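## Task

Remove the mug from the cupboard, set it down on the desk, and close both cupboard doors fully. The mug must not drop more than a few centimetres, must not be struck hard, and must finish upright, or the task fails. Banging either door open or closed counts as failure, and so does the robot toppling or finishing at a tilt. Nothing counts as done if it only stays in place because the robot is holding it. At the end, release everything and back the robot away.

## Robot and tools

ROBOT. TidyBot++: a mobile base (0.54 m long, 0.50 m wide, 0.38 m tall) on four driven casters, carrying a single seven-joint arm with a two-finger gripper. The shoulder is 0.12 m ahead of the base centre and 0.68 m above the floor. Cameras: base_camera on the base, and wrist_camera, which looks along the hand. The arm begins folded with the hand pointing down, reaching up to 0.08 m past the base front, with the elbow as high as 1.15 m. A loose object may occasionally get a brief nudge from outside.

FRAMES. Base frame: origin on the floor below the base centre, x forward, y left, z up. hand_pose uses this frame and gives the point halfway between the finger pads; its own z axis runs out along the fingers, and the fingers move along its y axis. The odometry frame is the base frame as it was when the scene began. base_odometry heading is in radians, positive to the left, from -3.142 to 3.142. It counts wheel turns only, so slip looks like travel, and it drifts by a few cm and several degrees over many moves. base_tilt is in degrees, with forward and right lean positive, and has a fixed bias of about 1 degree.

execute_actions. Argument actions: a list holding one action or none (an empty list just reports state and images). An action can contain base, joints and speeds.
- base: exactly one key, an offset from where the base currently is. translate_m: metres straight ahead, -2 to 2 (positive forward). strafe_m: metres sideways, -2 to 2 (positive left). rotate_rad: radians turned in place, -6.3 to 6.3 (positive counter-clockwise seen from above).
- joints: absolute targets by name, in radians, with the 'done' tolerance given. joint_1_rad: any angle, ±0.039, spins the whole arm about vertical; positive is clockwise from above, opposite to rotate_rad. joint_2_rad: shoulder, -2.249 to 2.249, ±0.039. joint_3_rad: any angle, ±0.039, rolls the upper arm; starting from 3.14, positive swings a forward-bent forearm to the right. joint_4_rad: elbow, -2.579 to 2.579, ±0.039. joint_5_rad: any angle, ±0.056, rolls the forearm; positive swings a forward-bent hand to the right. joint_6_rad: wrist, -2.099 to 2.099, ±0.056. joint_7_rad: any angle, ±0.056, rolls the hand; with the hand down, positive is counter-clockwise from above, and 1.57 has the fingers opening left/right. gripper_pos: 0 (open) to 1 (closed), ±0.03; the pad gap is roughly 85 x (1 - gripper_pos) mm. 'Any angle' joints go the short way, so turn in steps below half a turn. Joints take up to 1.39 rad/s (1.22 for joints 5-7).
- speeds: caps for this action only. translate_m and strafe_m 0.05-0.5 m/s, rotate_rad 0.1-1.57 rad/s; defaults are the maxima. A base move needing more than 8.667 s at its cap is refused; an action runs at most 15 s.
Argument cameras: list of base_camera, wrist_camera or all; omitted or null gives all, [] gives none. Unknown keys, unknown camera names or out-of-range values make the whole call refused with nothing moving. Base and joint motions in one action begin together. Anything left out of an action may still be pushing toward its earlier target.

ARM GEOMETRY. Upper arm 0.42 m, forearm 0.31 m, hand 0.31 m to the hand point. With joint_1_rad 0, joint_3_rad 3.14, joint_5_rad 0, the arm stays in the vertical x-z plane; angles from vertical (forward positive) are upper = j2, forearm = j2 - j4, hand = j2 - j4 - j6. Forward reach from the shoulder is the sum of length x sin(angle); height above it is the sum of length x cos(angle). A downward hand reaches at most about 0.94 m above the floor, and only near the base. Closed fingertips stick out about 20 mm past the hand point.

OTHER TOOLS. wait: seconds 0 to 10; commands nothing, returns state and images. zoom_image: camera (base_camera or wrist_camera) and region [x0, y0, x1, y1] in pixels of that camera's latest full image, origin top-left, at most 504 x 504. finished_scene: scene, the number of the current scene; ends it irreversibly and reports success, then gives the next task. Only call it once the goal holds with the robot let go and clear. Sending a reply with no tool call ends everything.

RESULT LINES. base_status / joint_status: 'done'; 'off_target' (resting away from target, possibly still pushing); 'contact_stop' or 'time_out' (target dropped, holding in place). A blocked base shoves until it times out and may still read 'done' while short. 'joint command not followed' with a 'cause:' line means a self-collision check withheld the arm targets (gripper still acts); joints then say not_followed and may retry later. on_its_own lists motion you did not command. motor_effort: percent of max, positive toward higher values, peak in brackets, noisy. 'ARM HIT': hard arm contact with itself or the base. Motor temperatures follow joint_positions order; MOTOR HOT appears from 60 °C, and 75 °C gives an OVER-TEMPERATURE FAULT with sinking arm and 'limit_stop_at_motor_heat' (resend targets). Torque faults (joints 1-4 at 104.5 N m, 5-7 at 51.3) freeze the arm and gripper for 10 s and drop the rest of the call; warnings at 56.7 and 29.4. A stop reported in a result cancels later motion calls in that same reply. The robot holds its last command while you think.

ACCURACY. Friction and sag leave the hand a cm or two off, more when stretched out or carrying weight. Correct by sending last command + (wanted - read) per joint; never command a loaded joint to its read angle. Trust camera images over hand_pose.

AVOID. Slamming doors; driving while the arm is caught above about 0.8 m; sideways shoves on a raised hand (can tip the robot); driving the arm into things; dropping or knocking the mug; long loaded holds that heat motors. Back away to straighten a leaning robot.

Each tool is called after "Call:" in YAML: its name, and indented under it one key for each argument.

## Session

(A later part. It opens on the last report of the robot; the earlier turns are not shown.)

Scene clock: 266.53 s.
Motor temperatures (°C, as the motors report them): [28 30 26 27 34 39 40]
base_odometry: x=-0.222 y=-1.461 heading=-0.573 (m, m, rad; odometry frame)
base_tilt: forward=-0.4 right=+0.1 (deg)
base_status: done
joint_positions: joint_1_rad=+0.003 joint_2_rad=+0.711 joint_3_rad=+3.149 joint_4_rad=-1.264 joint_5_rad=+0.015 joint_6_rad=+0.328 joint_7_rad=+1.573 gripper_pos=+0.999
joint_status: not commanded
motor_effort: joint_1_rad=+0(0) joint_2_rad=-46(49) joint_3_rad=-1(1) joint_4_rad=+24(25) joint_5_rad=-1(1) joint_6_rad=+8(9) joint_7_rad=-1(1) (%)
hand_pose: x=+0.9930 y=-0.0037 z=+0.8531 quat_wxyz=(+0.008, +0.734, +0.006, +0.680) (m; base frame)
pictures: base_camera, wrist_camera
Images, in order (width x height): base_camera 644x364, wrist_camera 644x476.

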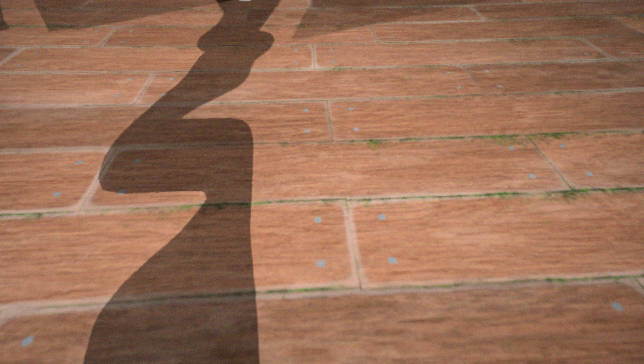

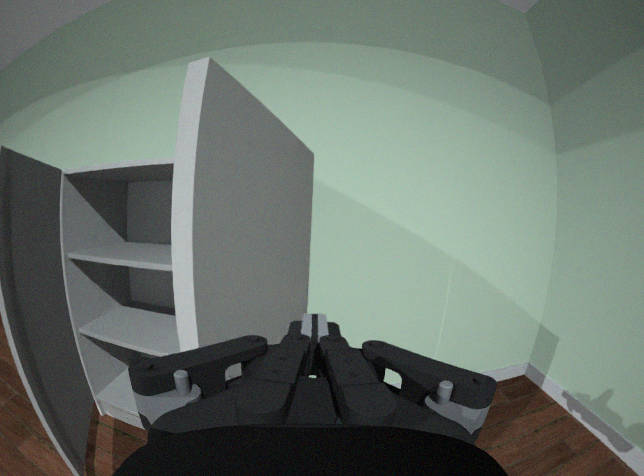

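Call:
execute_actions:
  actions:
    - {"base":{"translate_m":0.27},"speeds":{"translate_m":0.15}}

Scene clock: 271.83 s.
Motor temperatures (°C, as the motors report them): [28 31 26 27 34 39 40]
base_odometry: x=+0.005 y=-1.607 heading=-0.573 (m, m, rad; odometry frame)
base_tilt: forward=-0.4 right=+0.2 (deg)
base_status: done
joint_positions: joint_1_rad=+0.003 joint_2_rad=+0.710 joint_3_rad=+3.149 joint_4_rad=-1.264 joint_5_rad=+0.015 joint_6_rad=+0.328 joint_7_rad=+1.573 gripper_pos=+0.999
joint_status: not commanded
motor_effort: joint_1_rad=+0(1) joint_2_rad=-46(49) joint_3_rad=-1(1) joint_4_rad=+24(25) joint_5_rad=-1(1) joint_6_rad=+9(9) joint_7_rad=-1(1) (%)
hand_pose: x=+0.9929 y=-0.0037 z=+0.8543 quat_wxyz=(+0.008, +0.733, +0.006, +0.680) (m; base frame)
pictures: base_camera, wrist_camera
Images, in order (width x height): base_camera 644x364, wrist_camera 644x476.

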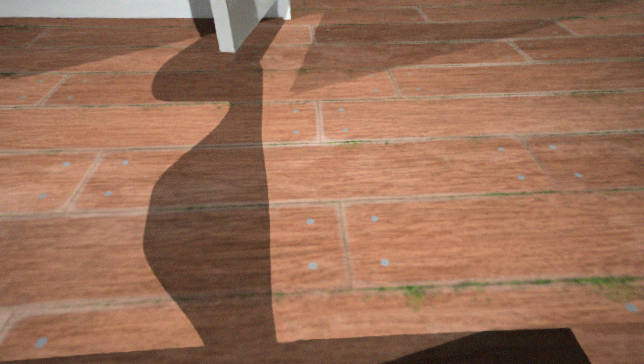

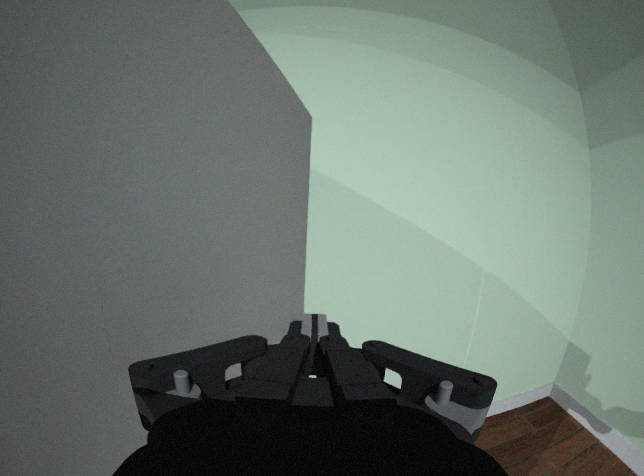

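Tip is beside the door. Sweep left slowly.

Call:
execute_actions:
  actions:
    - {"base":{"strafe_m":0.35},"speeds":{"strafe_m":0.07}}

Scene clock: 278.83 s.
Motor temperatures (°C, as the motors report them): [28 31 26 27 34 39 40]
base_odometry: x=+0.195 y=-1.313 heading=-0.573 (m, m, rad; odometry frame)
base_tilt: forward=-0.4 right=+0.2 (deg)
base_status: done
joint_positions: joint_1_rad=+0.000 joint_2_rad=+0.710 joint_3_rad=+3.149 joint_4_rad=-1.264 joint_5_rad=+0.015 joint_6_rad=+0.328 joint_7_rad=+1.573 gripper_pos=+0.999
joint_status: not commanded
motor_effort: joint_1_rad=+0(3) joint_2_rad=-46(47) joint_3_rad=-1(3) joint_4_rad=+24(24) joint_5_rad=-1(1) joint_6_rad=+9(9) joint_7_rad=-1(1) (%)
hand_pose: x=+0.9929 y=-0.0017 z=+0.8543 quat_wxyz=(+0.008, +0.733, +0.007, +0.680) (m; base frame)
pictures: base_camera, wrist_camera
Images, in order (width x height): base_camera 644x364, wrist_camera 644x476.

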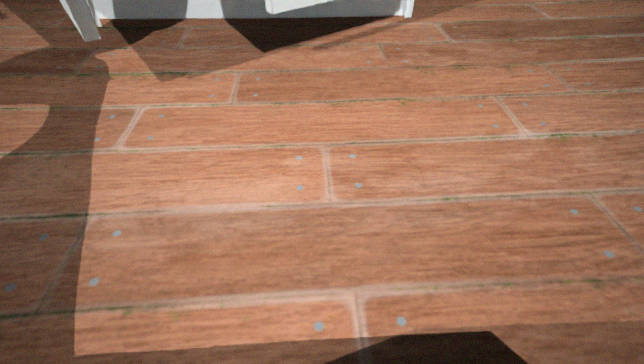

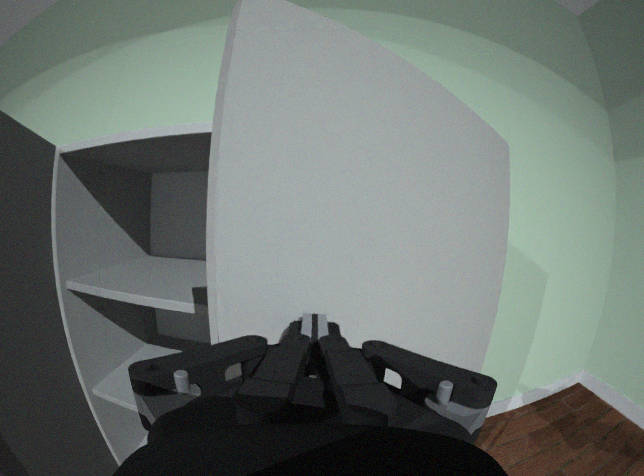

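Call:
execute_actions:
  actions:
    - {"base":{"translate_m":0.15},"speeds":{"translate_m":0.05}}

Scene clock: 287.37 s.
Motor temperatures (°C, as the motors report them): [28 31 26 27 34 39 40]
base_odometry: x=+0.321 y=-1.395 heading=-0.573 (m, m, rad; odometry frame)
base_tilt: forward=-0.4 right=+0.1 (deg)
base_status: done
joint_positions: joint_1_rad=+0.000 joint_2_rad=+0.709 joint_3_rad=+3.149 joint_4_rad=-1.263 joint_5_rad=+0.015 joint_6_rad=+0.329 joint_7_rad=+1.573 gripper_pos=+0.999
joint_status: not commanded
motor_effort: joint_1_rad=+0(0) joint_2_rad=-46(49) joint_3_rad=-1(1) joint_4_rad=+25(26) joint_5_rad=-1(1) joint_6_rad=+9(10) joint_7_rad=-1(2) (%)
hand_pose: x=+0.9929 y=-0.0017 z=+0.8554 quat_wxyz=(+0.008, +0.732, +0.007, +0.681) (m; base frame)
pictures: base_camera, wrist_camera
Images, in order (width x height): base_camera 644x364, wrist_camera 644x476.

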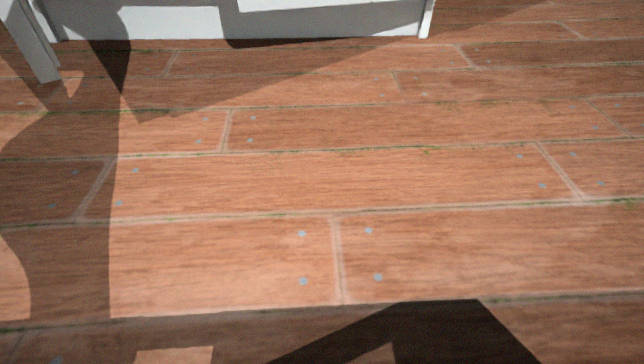

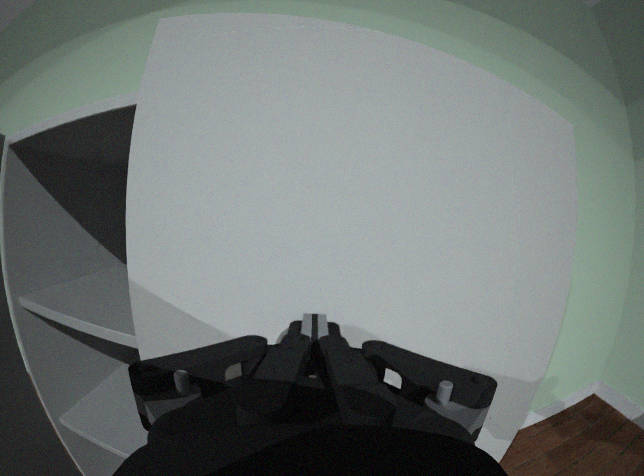

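Call:
execute_actions:
  actions:
    - {"base":{"translate_m":0.09},"speeds":{"translate_m":0.05}}

Scene clock: 291.87 s.
Motor temperatures (°C, as the motors report them): [28 31 26 27 34 39 40]
base_odometry: x=+0.396 y=-1.443 heading=-0.573 (m, m, rad; odometry frame)
base_tilt: forward=-0.4 right=+0.1 (deg)
base_status: done
joint_positions: joint_1_rad=+0.000 joint_2_rad=+0.664 joint_3_rad=+3.149 joint_4_rad=-1.329 joint_5_rad=+0.015 joint_6_rad=+0.329 joint_7_rad=+1.573 gripper_pos=+0.999
joint_status: not commanded
motor_effort: joint_1_rad=+1(2) joint_2_rad=-38(48) joint_3_rad=+1(1) joint_4_rad=+39(40) joint_5_rad=-1(2) joint_6_rad=+15(15) joint_7_rad=-1(2) (%)
hand_pose: x=+0.9750 y=-0.0018 z=+0.8558 quat_wxyz=(+0.008, +0.739, +0.007, +0.674) (m; base frame)
pictures: base_camera, wrist_camera
Images, in order (width x height): base_camera 644x364, wrist_camera 644x476.

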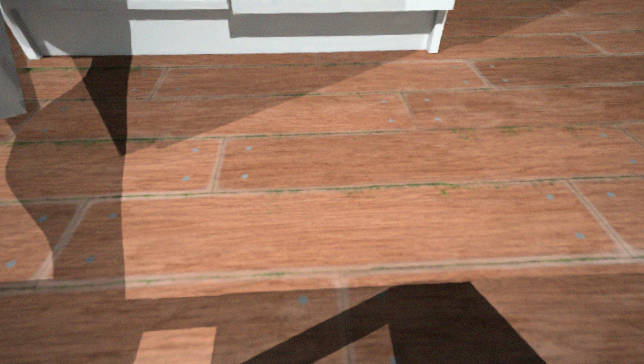

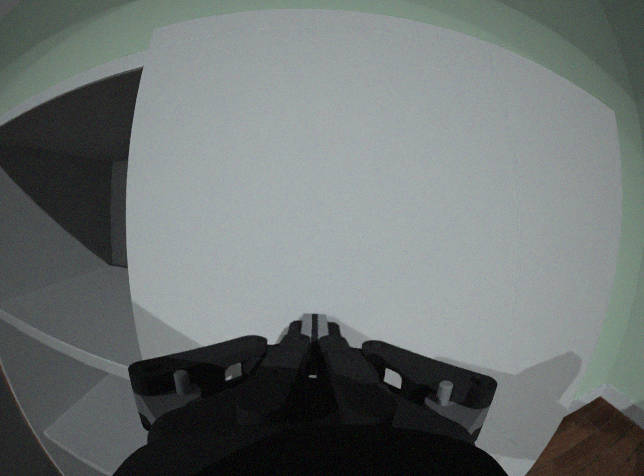

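Call:
execute_actions:
  actions:
    - {"base":{"translate_m":-0.55}}
  cameras: []

Call:
execute_actions:
  actions:
    - {"base":{"strafe_m":0.72},"joints":{"joint_2_rad":0.7,"joint_4_rad":-1.255}}

Scene clock: 297.97 s.
Motor temperatures (°C, as the motors report them): [28 31 26 27 34 39 40]
base_odometry: x=-0.066 y=-1.145 heading=-0.573 (m, m, rad; odometry frame)
base_tilt: forward=-0.4 right=+0.2 (deg)
base_status: done
joint_positions: joint_1_rad=+0.000 joint_2_rad=+0.703 joint_3_rad=+3.149 joint_4_rad=-1.256 joint_5_rad=+0.015 joint_6_rad=+0.329 joint_7_rad=+1.573 gripper_pos=+0.999
joint_status: not commanded
motor_effort: joint_1_rad=+0(3) joint_2_rad=-46(50) joint_3_rad=-1(2) joint_4_rad=+24(38) joint_5_rad=+0(1) joint_6_rad=+9(13) joint_7_rad=-1(1) (%)
hand_pose: x=+0.9927 y=-0.0012 z=+0.8655 quat_wxyz=(+0.008, +0.728, +0.007, +0.686) (m; base frame)
pictures: none
No camera images: the call's "cameras" was empty. Leave "cameras" out to get every camera's image.

Scene clock: 300.80 s.
Motor temperatures (°C, as the motors report them): [28 31 26 27 34 39 40]
base_odometry: x=+0.324 y=-0.540 heading=-0.573 (m, m, rad; odometry frame)
base_tilt: forward=-0.5 right=+0.1 (deg)
base_status: done
joint_positions: joint_1_rad=-0.003 joint_2_rad=+0.703 joint_3_rad=+3.149 joint_4_rad=-1.256 joint_5_rad=+0.015 joint_6_rad=+0.329 joint_7_rad=+1.573 gripper_pos=+0.999
joint_status: all done
motor_effort: joint_1_rad=+1(4) joint_2_rad=-46(46) joint_3_rad=+0(3) joint_4_rad=+24(25) joint_5_rad=-1(2) joint_6_rad=+9(9) joint_7_rad=-1(1) (%)
hand_pose: x=+0.9927 y=+0.0015 z=+0.8655 quat_wxyz=(+0.006, +0.728, +0.008, +0.686) (m; base frame)
pictures: base_camera, wrist_camera
Images, in order (width x height): base_camera 644x364, wrist_camera 644x476.

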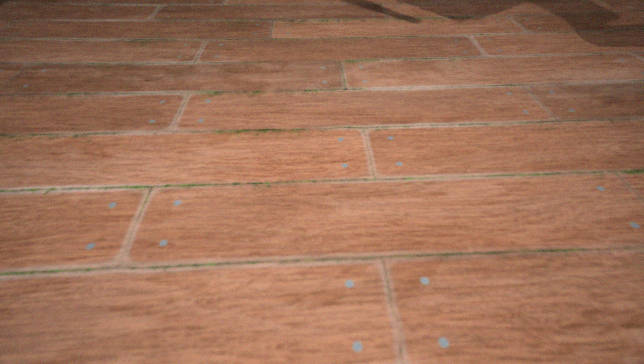

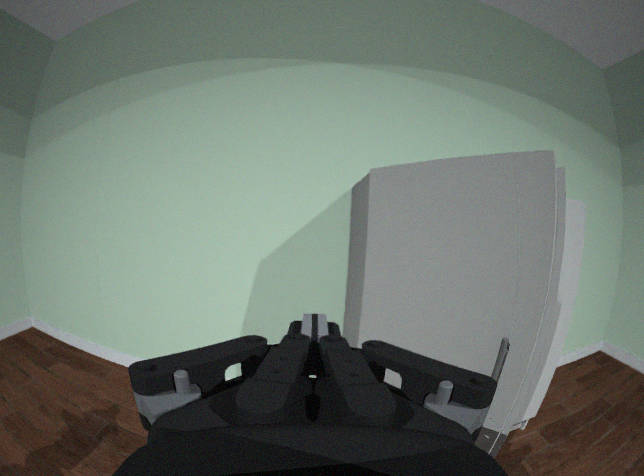

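Call:
execute_actions:
  actions:
    - {"base":{"translate_m":0.3},"speeds":{"translate_m":0.2}}
  cameras: ["wrist_camera"]

Call:
execute_actions:
  actions:
    - {"base":{"strafe_m":-0.35},"speeds":{"strafe_m":0.07}}

Scene clock: 306.63 s.
Motor temperatures (°C, as the motors report them): [28 31 26 27 34 39 40]
base_odometry: x=+0.576 y=-0.702 heading=-0.572 (m, m, rad; odometry frame)
base_tilt: forward=-0.4 right=+0.2 (deg)
base_status: done
joint_positions: joint_1_rad=-0.003 joint_2_rad=+0.703 joint_3_rad=+3.149 joint_4_rad=-1.256 joint_5_rad=+0.015 joint_6_rad=+0.330 joint_7_rad=+1.573 gripper_pos=+0.999
joint_status: not commanded
motor_effort: joint_1_rad=+0(1) joint_2_rad=-46(49) joint_3_rad=-1(1) joint_4_rad=+24(25) joint_5_rad=-1(1) joint_6_rad=+9(9) joint_7_rad=-1(1) (%)
hand_pose: x=+0.9927 y=+0.0015 z=+0.8655 quat_wxyz=(+0.006, +0.728, +0.008, +0.686) (m; base frame)
pictures: wrist_camera
Images, in order (width x height): wrist_camera 644x476.

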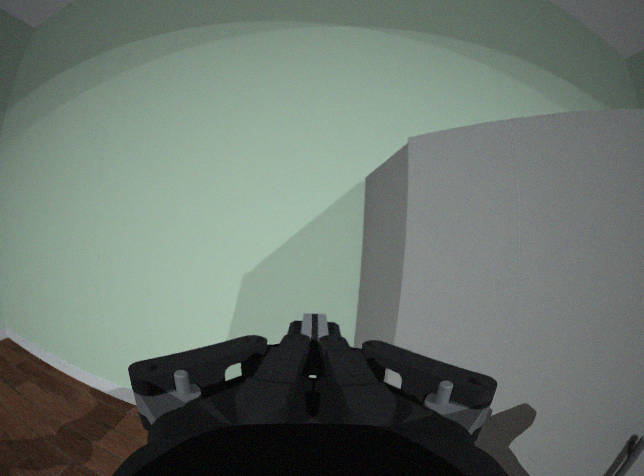

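Scene clock: 312.17 s.
Motor temperatures (°C, as the motors report them): [28 31 26 27 34 39 40]
base_odometry: x=+0.387 y=-0.996 heading=-0.572 (m, m, rad; odometry frame)
base_tilt: forward=-0.4 right=+0.1 (deg)
base_status: done
joint_positions: joint_1_rad=+0.000 joint_2_rad=+0.703 joint_3_rad=+3.149 joint_4_rad=-1.256 joint_5_rad=+0.015 joint_6_rad=+0.330 joint_7_rad=+1.573 gripper_pos=+0.999
joint_status: not commanded
motor_effort: joint_1_rad=+1(5) joint_2_rad=-46(47) joint_3_rad=-1(2) joint_4_rad=+24(24) joint_5_rad=-1(2) joint_6_rad=+9(9) joint_7_rad=-1(1) (%)
hand_pose: x=+0.9927 y=-0.0012 z=+0.8655 quat_wxyz=(+0.007, +0.728, +0.007, +0.686) (m; base frame)
pictures: base_camera, wrist_camera
Images, in order (width x height): base_camera 644x364, wrist_camera 644x476.

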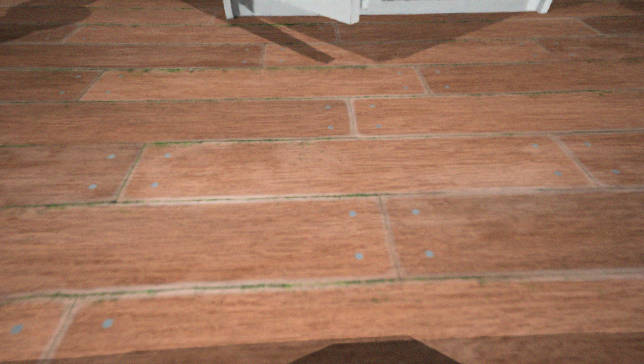

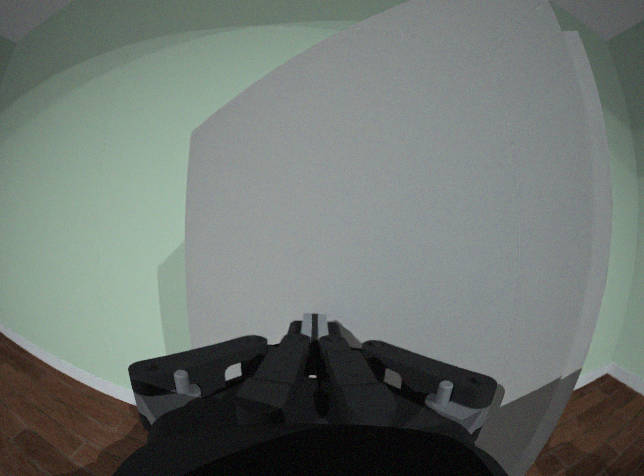

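Call:
execute_actions:
  actions:
    - {"base":{"translate_m":0.2},"speeds":{"translate_m":0.05}}

Call:
execute_actions:
  actions:
    - {"base":{"translate_m":0.06},"speeds":{"translate_m":0.05}}

Scene clock: 320.07 s.
Motor temperatures (°C, as the motors report them): [28 31 26 27 34 39 40]
base_odometry: x=+0.555 y=-1.105 heading=-0.573 (m, m, rad; odometry frame)
base_tilt: forward=-0.3 right=+0.2 (deg)
base_status: done
joint_positions: joint_1_rad=+0.000 joint_2_rad=+0.703 joint_3_rad=+3.149 joint_4_rad=-1.256 joint_5_rad=+0.015 joint_6_rad=+0.330 joint_7_rad=+1.573 gripper_pos=+0.999
joint_status: not commanded
motor_effort: joint_1_rad=+0(3) joint_2_rad=-46(49) joint_3_rad=-1(2) joint_4_rad=+24(26) joint_5_rad=-1(2) joint_6_rad=+9(10) joint_7_rad=-1(2) (%)
hand_pose: x=+0.9927 y=-0.0011 z=+0.8658 quat_wxyz=(+0.007, +0.727, +0.007, +0.686) (m; base frame)
pictures: base_camera, wrist_camera
Images, in order (width x height): base_camera 644x364, wrist_camera 644x476.

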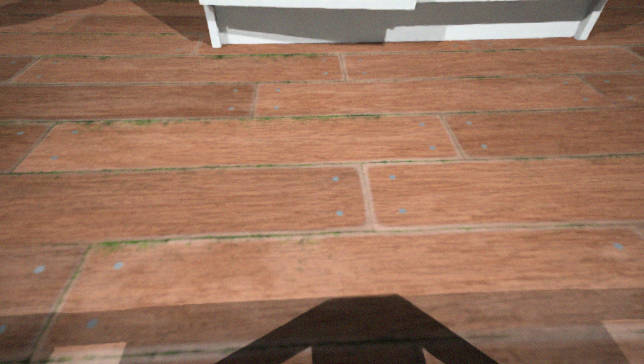

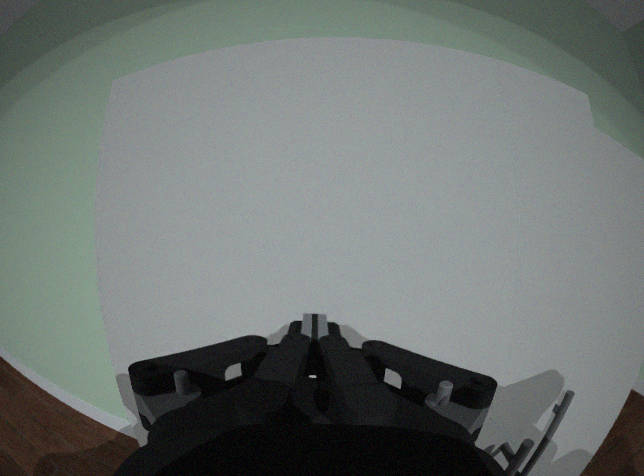

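Scene clock: 323.47 s.
Motor temperatures (°C, as the motors report them): [28 31 26 27 34 39 40]
base_odometry: x=+0.603 y=-1.136 heading=-0.573 (m, m, rad; odometry frame)
base_tilt: forward=-0.4 right=+0.2 (deg)
base_status: translate_m time_out (by the wheels' count: +0.057 of +0.060)
joint_positions: joint_1_rad=+0.001 joint_2_rad=+0.617 joint_3_rad=+3.149 joint_4_rad=-1.379 joint_5_rad=+0.015 joint_6_rad=+0.331 joint_7_rad=+1.573 gripper_pos=+0.999
joint_status: not commanded
motor_effort: joint_1_rad=-1(3) joint_2_rad=-27(48) joint_3_rad=+0(2) joint_4_rad=+49(52) joint_5_rad=-1(0) joint_6_rad=+17(17) joint_7_rad=-1(1) (%)
hand_pose: x=+0.9587 y=-0.0022 z=+0.8659 quat_wxyz=(+0.007, +0.740, +0.006, +0.673) (m; base frame)
pictures: base_camera, wrist_camera
Images, in order (width x height): base_camera 644x364, wrist_camera 644x476.

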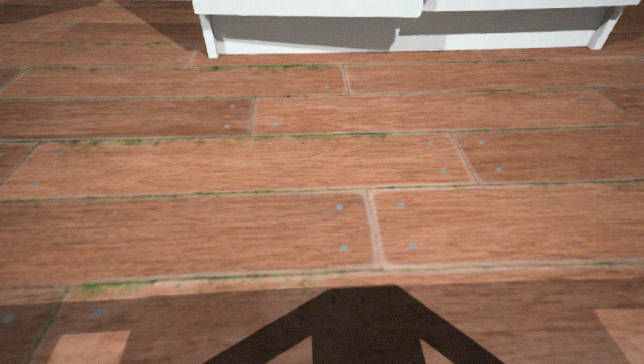

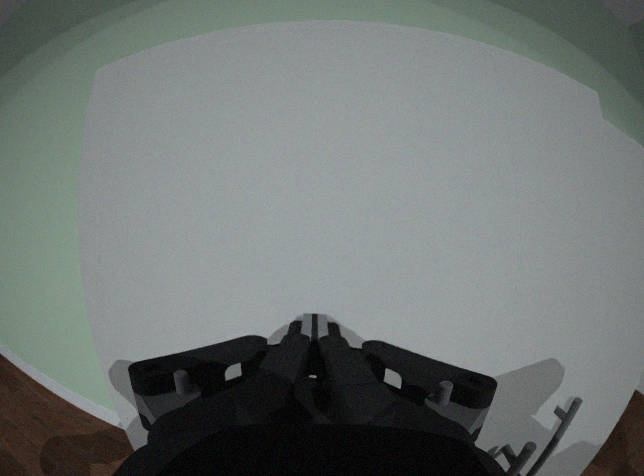

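Both look flush. Back off and verify.

Call:
execute_actions:
  actions:
    - {"base":{"translate_m":-0.5}}

Scene clock: 328.30 s.
Motor temperatures (°C, as the motors report them): [28 31 26 27 34 39 40]
base_odometry: x=+0.183 y=-0.864 heading=-0.573 (m, m, rad; odometry frame)
base_tilt: forward=-0.4 right=+0.1 (deg)
base_status: done
joint_positions: joint_1_rad=+0.000 joint_2_rad=+0.702 joint_3_rad=+3.149 joint_4_rad=-1.251 joint_5_rad=+0.015 joint_6_rad=+0.331 joint_7_rad=+1.573 gripper_pos=+0.999
joint_status: not commanded
motor_effort: joint_1_rad=+0(3) joint_2_rad=-46(50) joint_3_rad=-1(2) joint_4_rad=+24(46) joint_5_rad=-1(1) joint_6_rad=+9(16) joint_7_rad=-1(1) (%)
hand_pose: x=+0.9934 y=-0.0015 z=+0.8699 quat_wxyz=(+0.008, +0.725, +0.007, +0.689) (m; base frame)
pictures: base_camera, wrist_camera
Images, in order (width x height): base_camera 644x364, wrist_camera 644x476.

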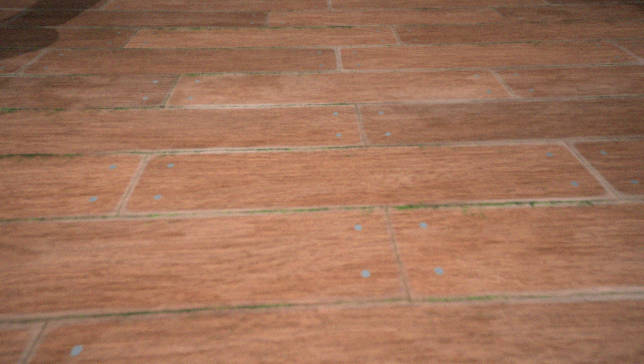

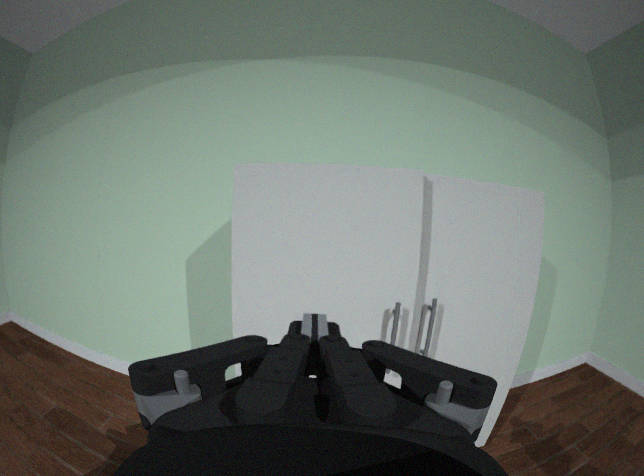

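Call:
zoom_image:
  camera: "wrist_camera"
  region: [360,150,500,290]

Region (360, 150, 500, 290) of wrist_camera's 644x476 image, scaled by 3.600.

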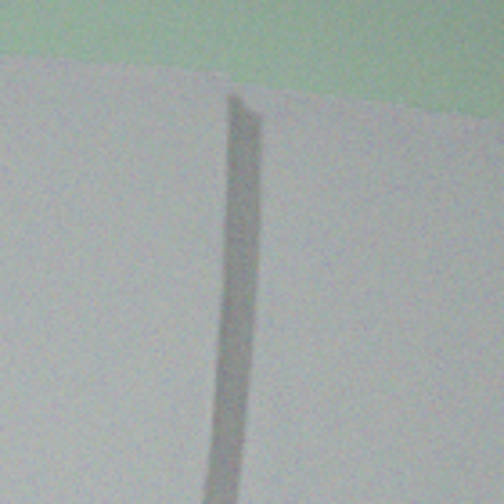

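Call:
execute_actions:
  actions:
    - {"base":{"strafe_m":-0.27}}
  cameras: ["wrist_camera"]

Call:
zoom_image:
  camera: "wrist_camera"
  region: [200,130,440,320]

Scene clock: 339.17 s.
Motor temperatures (°C, as the motors report them): [28 31 26 27 34 39 40]
base_odometry: x=+0.036 y=-1.091 heading=-0.574 (m, m, rad; odometry frame)
base_tilt: forward=-0.4 right=+0.1 (deg)
base_status: done
joint_positions: joint_1_rad=+0.007 joint_2_rad=+0.702 joint_3_rad=+3.149 joint_4_rad=-1.251 joint_5_rad=+0.015 joint_6_rad=+0.331 joint_7_rad=+1.573 gripper_pos=+0.999
joint_status: not commanded
motor_effort: joint_1_rad=+0(4) joint_2_rad=-46(46) joint_3_rad=-1(3) joint_4_rad=+24(25) joint_5_rad=-1(1) joint_6_rad=+9(9) joint_7_rad=-1(1) (%)
hand_pose: x=+0.9934 y=-0.0068 z=+0.8699 quat_wxyz=(+0.010, +0.725, +0.005, +0.689) (m; base frame)
pictures: wrist_camera
Images, in order (width x height): wrist_camera 644x476.

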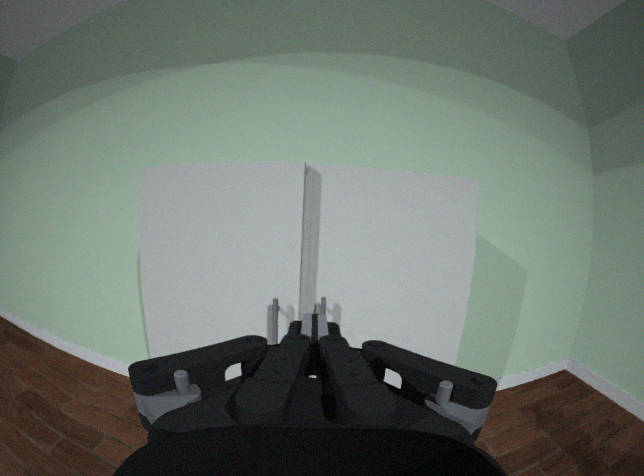

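Region (200, 130, 440, 320) of wrist_camera's 644x476 image, scaled by 2.100; it fills the top 399 rows of this view, and the rest is white.

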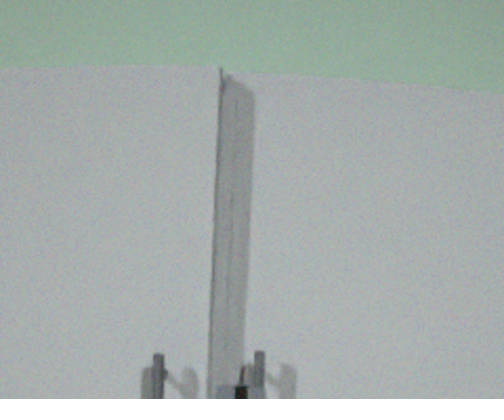

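Call:
execute_actions:
  actions:
    - {"base":{"strafe_m":0.11}}
  cameras: []

Call:
execute_actions:
  actions:
    - {"base":{"translate_m":0.36},"speeds":{"translate_m":0.2}}
  cameras: ["wrist_camera"]

Call:
execute_actions:
  actions:
    - {"base":{"translate_m":0.12},"speeds":{"translate_m":0.05}}

Scene clock: 345.30 s.
Motor temperatures (°C, as the motors report them): [28 31 26 27 34 39 40]
base_odometry: x=+0.096 y=-0.999 heading=-0.574 (m, m, rad; odometry frame)
base_tilt: forward=-0.4 right=+0.1 (deg)
base_status: done
joint_positions: joint_1_rad=-0.002 joint_2_rad=+0.702 joint_3_rad=+3.148 joint_4_rad=-1.251 joint_5_rad=+0.015 joint_6_rad=+0.331 joint_7_rad=+1.573 gripper_pos=+0.999
joint_status: not commanded
motor_effort: joint_1_rad=-1(4) joint_2_rad=-46(47) joint_3_rad=+0(3) joint_4_rad=+24(25) joint_5_rad=-1(2) joint_6_rad=+9(9) joint_7_rad=-1(1) (%)
hand_pose: x=+0.9934 y=+0.0013 z=+0.8699 quat_wxyz=(+0.006, +0.725, +0.008, +0.689) (m; base frame)
pictures: none
No camera images: the call's "cameras" was empty. Leave "cameras" out to get every camera's image.

Scene clock: 347.90 s.
Motor temperatures (°C, as the motors report them): [28 31 26 27 34 39 40]
base_odometry: x=+0.398 y=-1.194 heading=-0.574 (m, m, rad; odometry frame)
base_tilt: forward=-0.4 right=+0.1 (deg)
base_status: done
joint_positions: joint_1_rad=-0.002 joint_2_rad=+0.702 joint_3_rad=+3.148 joint_4_rad=-1.251 joint_5_rad=+0.015 joint_6_rad=+0.331 joint_7_rad=+1.573 gripper_pos=+0.999
joint_status: not commanded
motor_effort: joint_1_rad=+1(2) joint_2_rad=-46(50) joint_3_rad=-1(1) joint_4_rad=+24(26) joint_5_rad=-1(1) joint_6_rad=+9(10) joint_7_rad=-1(1) (%)
hand_pose: x=+0.9934 y=+0.0013 z=+0.8698 quat_wxyz=(+0.006, +0.725, +0.008, +0.689) (m; base frame)
pictures: wrist_camera
Images, in order (width x height): wrist_camera 644x476.

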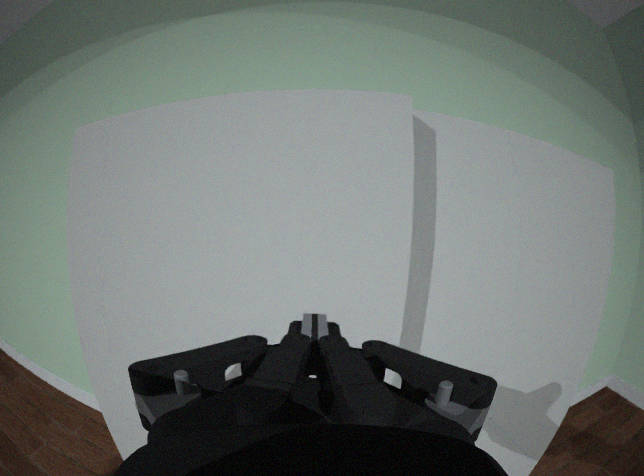

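Scene clock: 350.83 s.
Motor temperatures (°C, as the motors report them): [28 31 26 27 34 39 40]
base_odometry: x=+0.498 y=-1.259 heading=-0.574 (m, m, rad; odometry frame)
base_tilt: forward=-0.4 right=+0.1 (deg)
base_status: done
joint_positions: joint_1_rad=-0.002 joint_2_rad=+0.638 joint_3_rad=+3.148 joint_4_rad=-1.343 joint_5_rad=+0.015 joint_6_rad=+0.331 joint_7_rad=+1.573 gripper_pos=+0.999
joint_status: not commanded
motor_effort: joint_1_rad=+0(1) joint_2_rad=-33(48) joint_3_rad=+0(1) joint_4_rad=+40(45) joint_5_rad=-1(1) joint_6_rad=+14(16) joint_7_rad=-1(1) (%)
hand_pose: x=+0.9683 y=+0.0011 z=+0.8695 quat_wxyz=(+0.006, +0.735, +0.008, +0.678) (m; base frame)
pictures: base_camera, wrist_camera
Images, in order (width x height): base_camera 644x364, wrist_camera 644x476.

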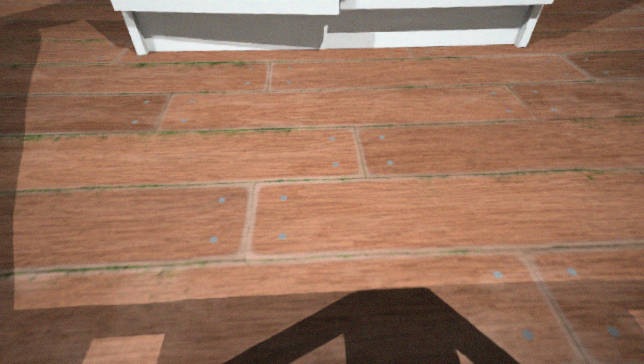

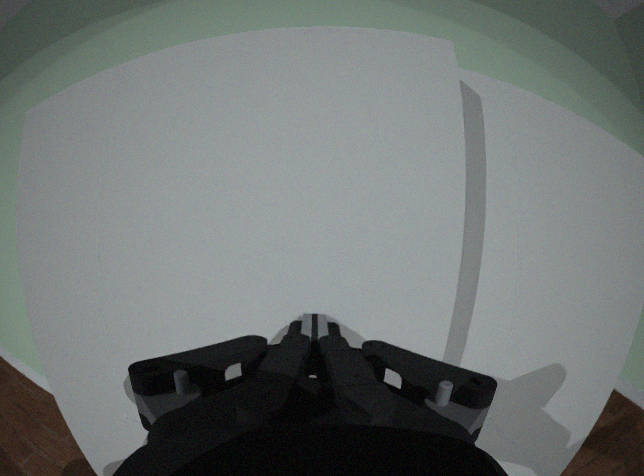

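Call:
execute_actions:
  actions:
    - {"base":{"translate_m":-0.14},"speeds":{"translate_m":0.2}}
  cameras: []

Call:
execute_actions:
  actions:
    - {"base":{"strafe_m":-0.3},"speeds":{"strafe_m":0.2}}
  cameras: ["wrist_camera"]

Call:
execute_actions:
  actions:
    - {"base":{"translate_m":0.17},"speeds":{"translate_m":0.05}}

Scene clock: 358.33 s.
Motor temperatures (°C, as the motors report them): [28 31 26 27 34 39 40]
base_odometry: x=+0.381 y=-1.183 heading=-0.574 (m, m, rad; odometry frame)
base_tilt: forward=-0.4 right=+0.1 (deg)
base_status: done
joint_positions: joint_1_rad=-0.002 joint_2_rad=+0.699 joint_3_rad=+3.148 joint_4_rad=-1.255 joint_5_rad=+0.015 joint_6_rad=+0.331 joint_7_rad=+1.573 gripper_pos=+0.999
joint_status: not commanded
motor_effort: joint_1_rad=+0(2) joint_2_rad=-46(49) joint_3_rad=-1(1) joint_4_rad=+24(39) joint_5_rad=-1(1) joint_6_rad=+9(13) joint_7_rad=-1(1) (%)
hand_pose: x=+0.9923 y=+0.0013 z=+0.8696 quat_wxyz=(+0.006, +0.725, +0.008, +0.688) (m; base frame)
pictures: none
No camera images: the call's "cameras" was empty. Leave "cameras" out to get every camera's image.

Scene clock: 360.63 s.
Motor temperatures (°C, as the motors report them): [28 31 26 27 34 39 40]
base_odometry: x=+0.217 y=-1.435 heading=-0.574 (m, m, rad; odometry frame)
base_tilt: forward=-0.4 right=+0.2 (deg)
base_status: done
joint_positions: joint_1_rad=+0.002 joint_2_rad=+0.699 joint_3_rad=+3.148 joint_4_rad=-1.255 joint_5_rad=+0.015 joint_6_rad=+0.331 joint_7_rad=+1.573 gripper_pos=+0.999
joint_status: not commanded
motor_effort: joint_1_rad=-1(4) joint_2_rad=-46(46) joint_3_rad=-1(2) joint_4_rad=+24(25) joint_5_rad=-1(1) joint_6_rad=+9(9) joint_7_rad=-1(1) (%)
hand_pose: x=+0.9923 y=-0.0027 z=+0.8696 quat_wxyz=(+0.008, +0.725, +0.006, +0.688) (m; base frame)
pictures: wrist_camera
Images, in order (width x height): wrist_camera 644x476.

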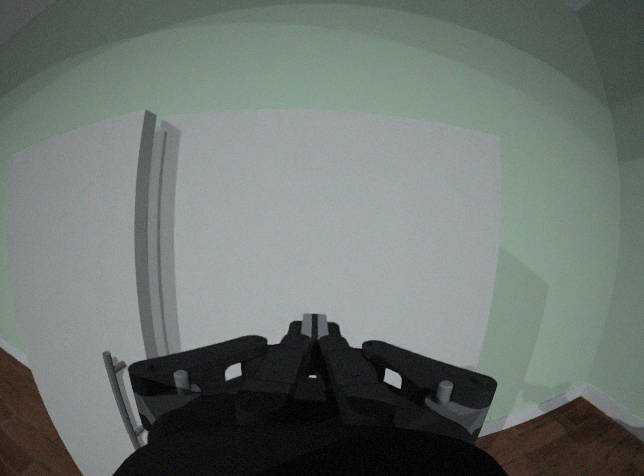

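Scene clock: 364.57 s.
Motor temperatures (°C, as the motors report them): [28 31 26 27 34 39 40]
base_odometry: x=+0.360 y=-1.527 heading=-0.574 (m, m, rad; odometry frame)
base_tilt: forward=-0.5 right=+0.2 (deg)
base_status: done
joint_positions: joint_1_rad=+0.002 joint_2_rad=+0.646 joint_3_rad=+3.148 joint_4_rad=-1.332 joint_5_rad=+0.015 joint_6_rad=+0.332 joint_7_rad=+1.573 gripper_pos=+0.999
joint_status: not commanded
motor_effort: joint_1_rad=-2(3) joint_2_rad=-34(47) joint_3_rad=-1(2) joint_4_rad=+39(42) joint_5_rad=-1(0) joint_6_rad=+14(14) joint_7_rad=-1(1) (%)
hand_pose: x=+0.9715 y=-0.0029 z=+0.8695 quat_wxyz=(+0.008, +0.733, +0.006, +0.680) (m; base frame)
pictures: base_camera, wrist_camera
Images, in order (width x height): base_camera 644x364, wrist_camera 644x476.

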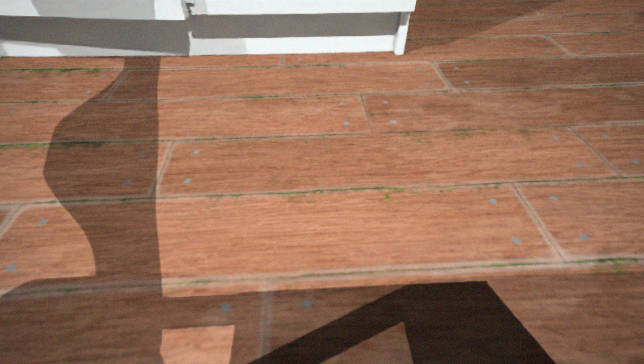

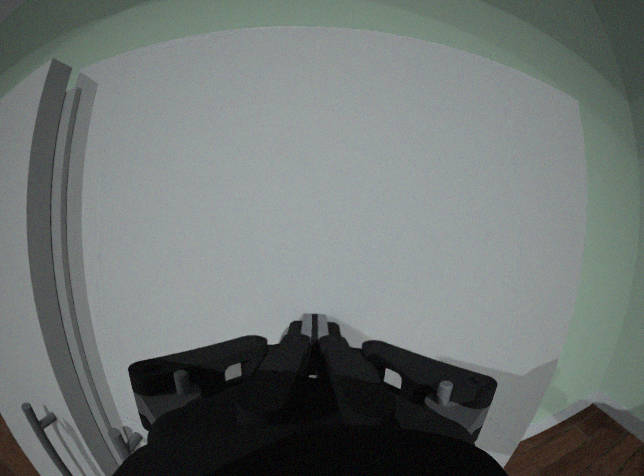

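Call:
zoom_image:
  camera: "wrist_camera"
  region: [0,40,180,476]

Call:
zoom_image:
  camera: "base_camera"
  region: [110,0,290,70]

Region (0, 40, 180, 476) of wrist_camera's 644x476 image, scaled by 1.156; it fills the left 208 columns of this view, and the rest is white.

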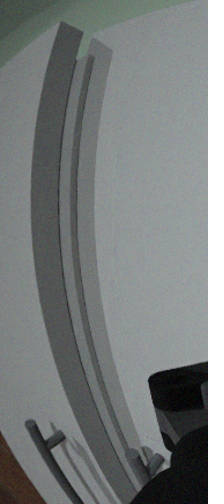

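Region (110, 0, 290, 70) of base_camera's 644x364 image, scaled by 2.800.

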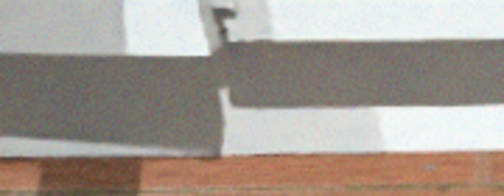

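Call:
execute_actions:
  actions:
    - {"base":{"translate_m":-0.2}}
  cameras: []

Call:
execute_actions:
  actions:
    - {"base":{"strafe_m":0.22},"joints":{"joint_2_rad":1.02,"joint_4_rad":-1.75,"joint_6_rad":1.23,"gripper_pos":0}}
  cameras: ["wrist_camera"]

Scene clock: 378.40 s.
Motor temperatures (°C, as the motors report them): [28 31 26 27 34 39 40]
base_odometry: x=+0.192 y=-1.418 heading=-0.574 (m, m, rad; odometry frame)
base_tilt: forward=-0.4 right=+0.2 (deg)
base_status: done
joint_positions: joint_1_rad=+0.001 joint_2_rad=+0.700 joint_3_rad=+3.148 joint_4_rad=-1.255 joint_5_rad=+0.015 joint_6_rad=+0.332 joint_7_rad=+1.573 gripper_pos=+0.999
joint_status: not commanded
motor_effort: joint_1_rad=-1(4) joint_2_rad=-46(49) joint_3_rad=-1(2) joint_4_rad=+24(38) joint_5_rad=-1(1) joint_6_rad=+9(12) joint_7_rad=-2(1) (%)
hand_pose: x=+0.9924 y=-0.0021 z=+0.8695 quat_wxyz=(+0.008, +0.725, +0.007, +0.688) (m; base frame)
pictures: none
No camera images: the call's "cameras" was empty. Leave "cameras" out to get every camera's image.

Scene clock: 380.23 s.
Motor temperatures (°C, as the motors report them): [28 31 26 27 34 39 40]
base_odometry: x=+0.311 y=-1.233 heading=-0.574 (m, m, rad; odometry frame)
base_tilt: forward=-0.4 right=+0.1 (deg)
base_status: done
joint_positions: joint_1_rad=-0.007 joint_2_rad=+1.018 joint_3_rad=+3.147 joint_4_rad=-1.743 joint_5_rad=+0.015 joint_6_rad=+1.198 joint_7_rad=+1.573 gripper_pos=+0.000
joint_status: all done
motor_effort: joint_1_rad=+0(4) joint_2_rad=-44(50) joint_3_rad=-1(3) joint_4_rad=+14(24) joint_5_rad=-1(2) joint_6_rad=+9(10) joint_7_rad=-1(1) (%)
hand_pose: x=+0.9050 y=+0.0083 z=+0.6133 quat_wxyz=(-0.002, +0.704, +0.011, +0.710) (m; base frame)
pictures: wrist_camera
Images, in order (width x height): wrist_camera 644x476.

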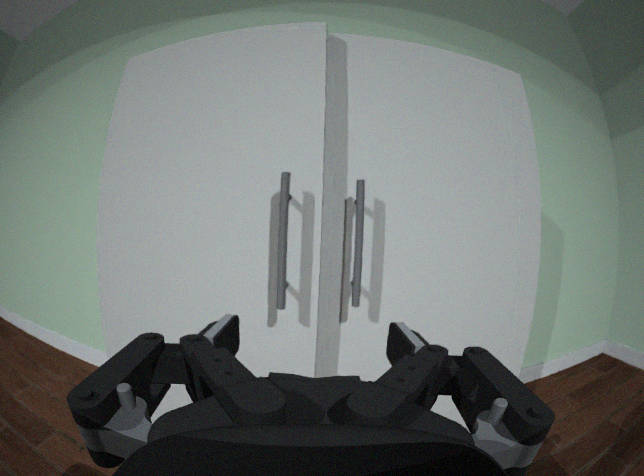

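Call:
execute_actions:
  actions:
    - {"base":{"strafe_m":0.05},"speeds":{"strafe_m":0.1}}
  cameras: []

Call:
execute_actions:
  actions:
    - {"base":{"translate_m":0.15},"speeds":{"translate_m":0.1}}
  cameras: ["wrist_camera"]

Scene clock: 384.70 s.
Motor temperatures (°C, as the motors report them): [28 31 26 27 34 39 40]
base_odometry: x=+0.338 y=-1.191 heading=-0.574 (m, m, rad; odometry frame)
base_tilt: forward=-0.5 right=+0.1 (deg)
base_status: done
joint_positions: joint_1_rad=-0.002 joint_2_rad=+1.018 joint_3_rad=+3.147 joint_4_rad=-1.743 joint_5_rad=+0.015 joint_6_rad=+1.198 joint_7_rad=+1.573 gripper_pos=+0.000
joint_status: not commanded
motor_effort: joint_1_rad=+1(3) joint_2_rad=-44(45) joint_3_rad=-1(2) joint_4_rad=+13(14) joint_5_rad=-1(2) joint_6_rad=+9(9) joint_7_rad=-1(1) (%)
hand_pose: x=+0.9051 y=+0.0047 z=+0.6133 quat_wxyz=(+0.000, +0.704, +0.009, +0.710) (m; base frame)
pictures: none
No camera images: the call's "cameras" was empty. Leave "cameras" out to get every camera's image.

Scene clock: 386.77 s.
Motor temperatures (°C, as the motors report them): [28 31 26 27 34 39 40]
base_odometry: x=+0.464 y=-1.273 heading=-0.574 (m, m, rad; odometry frame)
base_tilt: forward=-0.4 right=+0.2 (deg)
base_status: done
joint_positions: joint_1_rad=-0.002 joint_2_rad=+1.018 joint_3_rad=+3.147 joint_4_rad=-1.744 joint_5_rad=+0.015 joint_6_rad=+1.198 joint_7_rad=+1.573 gripper_pos=+0.000
joint_status: not commanded
motor_effort: joint_1_rad=+0(1) joint_2_rad=-44(46) joint_3_rad=-1(1) joint_4_rad=+14(15) joint_5_rad=-2(1) joint_6_rad=+9(9) joint_7_rad=-2(1) (%)
hand_pose: x=+0.9050 y=+0.0047 z=+0.6132 quat_wxyz=(+0.000, +0.704, +0.009, +0.710) (m; base frame)
pictures: wrist_camera
Images, in order (width x height): wrist_camera 644x476.

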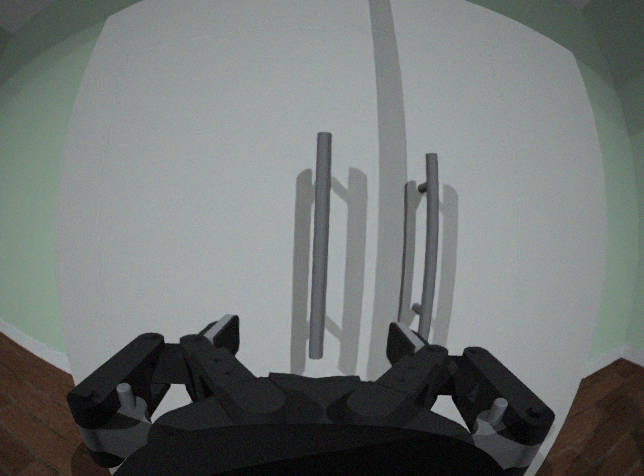

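Call:
execute_actions:
  actions:
    - {"base":{"translate_m":0.06},"speeds":{"translate_m":0.05},"joints":{"gripper_pos":0.3}}
  cameras: ["wrist_camera"]

Scene clock: 395.90 s.
Motor temperatures (°C, as the motors report them): [28 31 26 27 34 39 40]
base_odometry: x=+0.515 y=-1.305 heading=-0.573 (m, m, rad; odometry frame)
base_tilt: forward=-0.4 right=+0.1 (deg)
base_status: done
joint_positions: joint_1_rad=-0.002 joint_2_rad=+1.018 joint_3_rad=+3.147 joint_4_rad=-1.744 joint_5_rad=+0.015 joint_6_rad=+1.198 joint_7_rad=+1.573 gripper_pos=+0.300
joint_status: all done
motor_effort: joint_1_rad=+0(1) joint_2_rad=-44(46) joint_3_rad=-1(1) joint_4_rad=+14(15) joint_5_rad=-1(1) joint_6_rad=+9(9) joint_7_rad=-1(1) (%)
hand_pose: x=+0.9049 y=+0.0047 z=+0.6131 quat_wxyz=(+0.000, +0.704, +0.009, +0.710) (m; base frame)
pictures: wrist_camera
Images, in order (width x height): wrist_camera 644x476.

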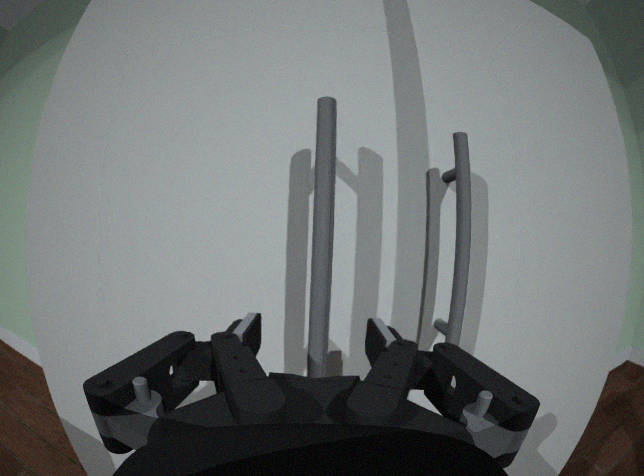

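Likely between the fingers. Close.

Call:
execute_actions:
  actions:
    - {"joints":{"gripper_pos":1}}
  cameras: []

Call:
execute_actions:
  actions:
    - {"base":{"translate_m":-0.15},"speeds":{"translate_m":0.05}}

Scene clock: 399.87 s.
Motor temperatures (°C, as the motors report them): [28 31 26 27 34 39 40]
base_odometry: x=+0.515 y=-1.305 heading=-0.573 (m, m, rad; odometry frame)
base_tilt: forward=-0.4 right=+0.1 (deg)
base_status: not commanded
joint_positions: joint_1_rad=+0.001 joint_2_rad=+1.018 joint_3_rad=+3.147 joint_4_rad=-1.746 joint_5_rad=+0.012 joint_6_rad=+1.201 joint_7_rad=+1.573 gripper_pos=+0.926
joint_status: gripper_pos off_target (ended at +0.926, target +1.000)
motor_effort: joint_1_rad=+2(6) joint_2_rad=-45(45) joint_3_rad=+1(5) joint_4_rad=+15(16) joint_5_rad=-3(5) joint_6_rad=+10(10) joint_7_rad=-1(2) (%)
hand_pose: x=+0.9044 y=+0.0016 z=+0.6131 quat_wxyz=(+0.001, +0.704, +0.007, +0.710) (m; base frame)
pictures: none
No camera images: the call's "cameras" was empty. Leave "cameras" out to get every camera's image.

Scene clock: 403.37 s.
Motor temperatures (°C, as the motors report them): [28 31 26 27 34 39 40]
base_odometry: x=+0.389 y=-1.224 heading=-0.573 (m, m, rad; odometry frame)
base_tilt: forward=-0.4 right=+0.1 (deg)
base_status: done
joint_positions: joint_1_rad=+0.006 joint_2_rad=+1.017 joint_3_rad=+3.138 joint_4_rad=-1.752 joint_5_rad=+0.010 joint_6_rad=+1.202 joint_7_rad=+1.573 gripper_pos=+0.999
joint_status: not commanded
on_its_own: gripper_pos moved +0.073 to your old target +1.000
motor_effort: joint_1_rad=+0(8) joint_2_rad=-45(49) joint_3_rad=-1(4) joint_4_rad=+14(25) joint_5_rad=-1(6) joint_6_rad=+9(12) joint_7_rad=-1(2) (%)
hand_pose: x=+0.9025 y=+0.0011 z=+0.6113 quat_wxyz=(-0.001, +0.706, +0.003, +0.708) (m; base frame)
pictures: base_camera, wrist_camera
Images, in order (width x height): base_camera 644x364, wrist_camera 644x476.

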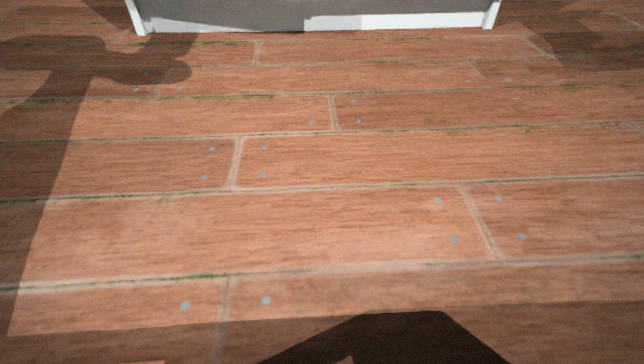

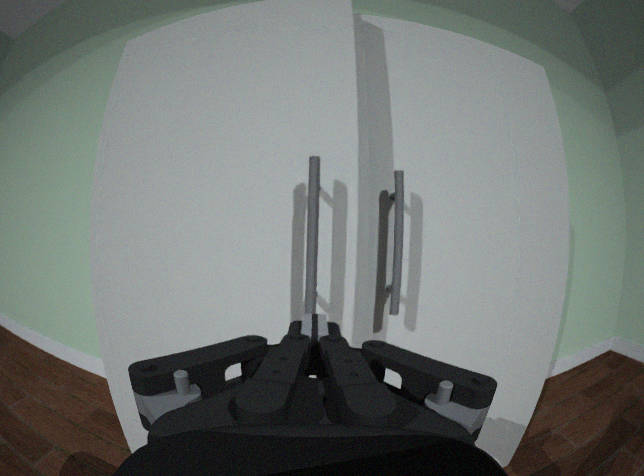

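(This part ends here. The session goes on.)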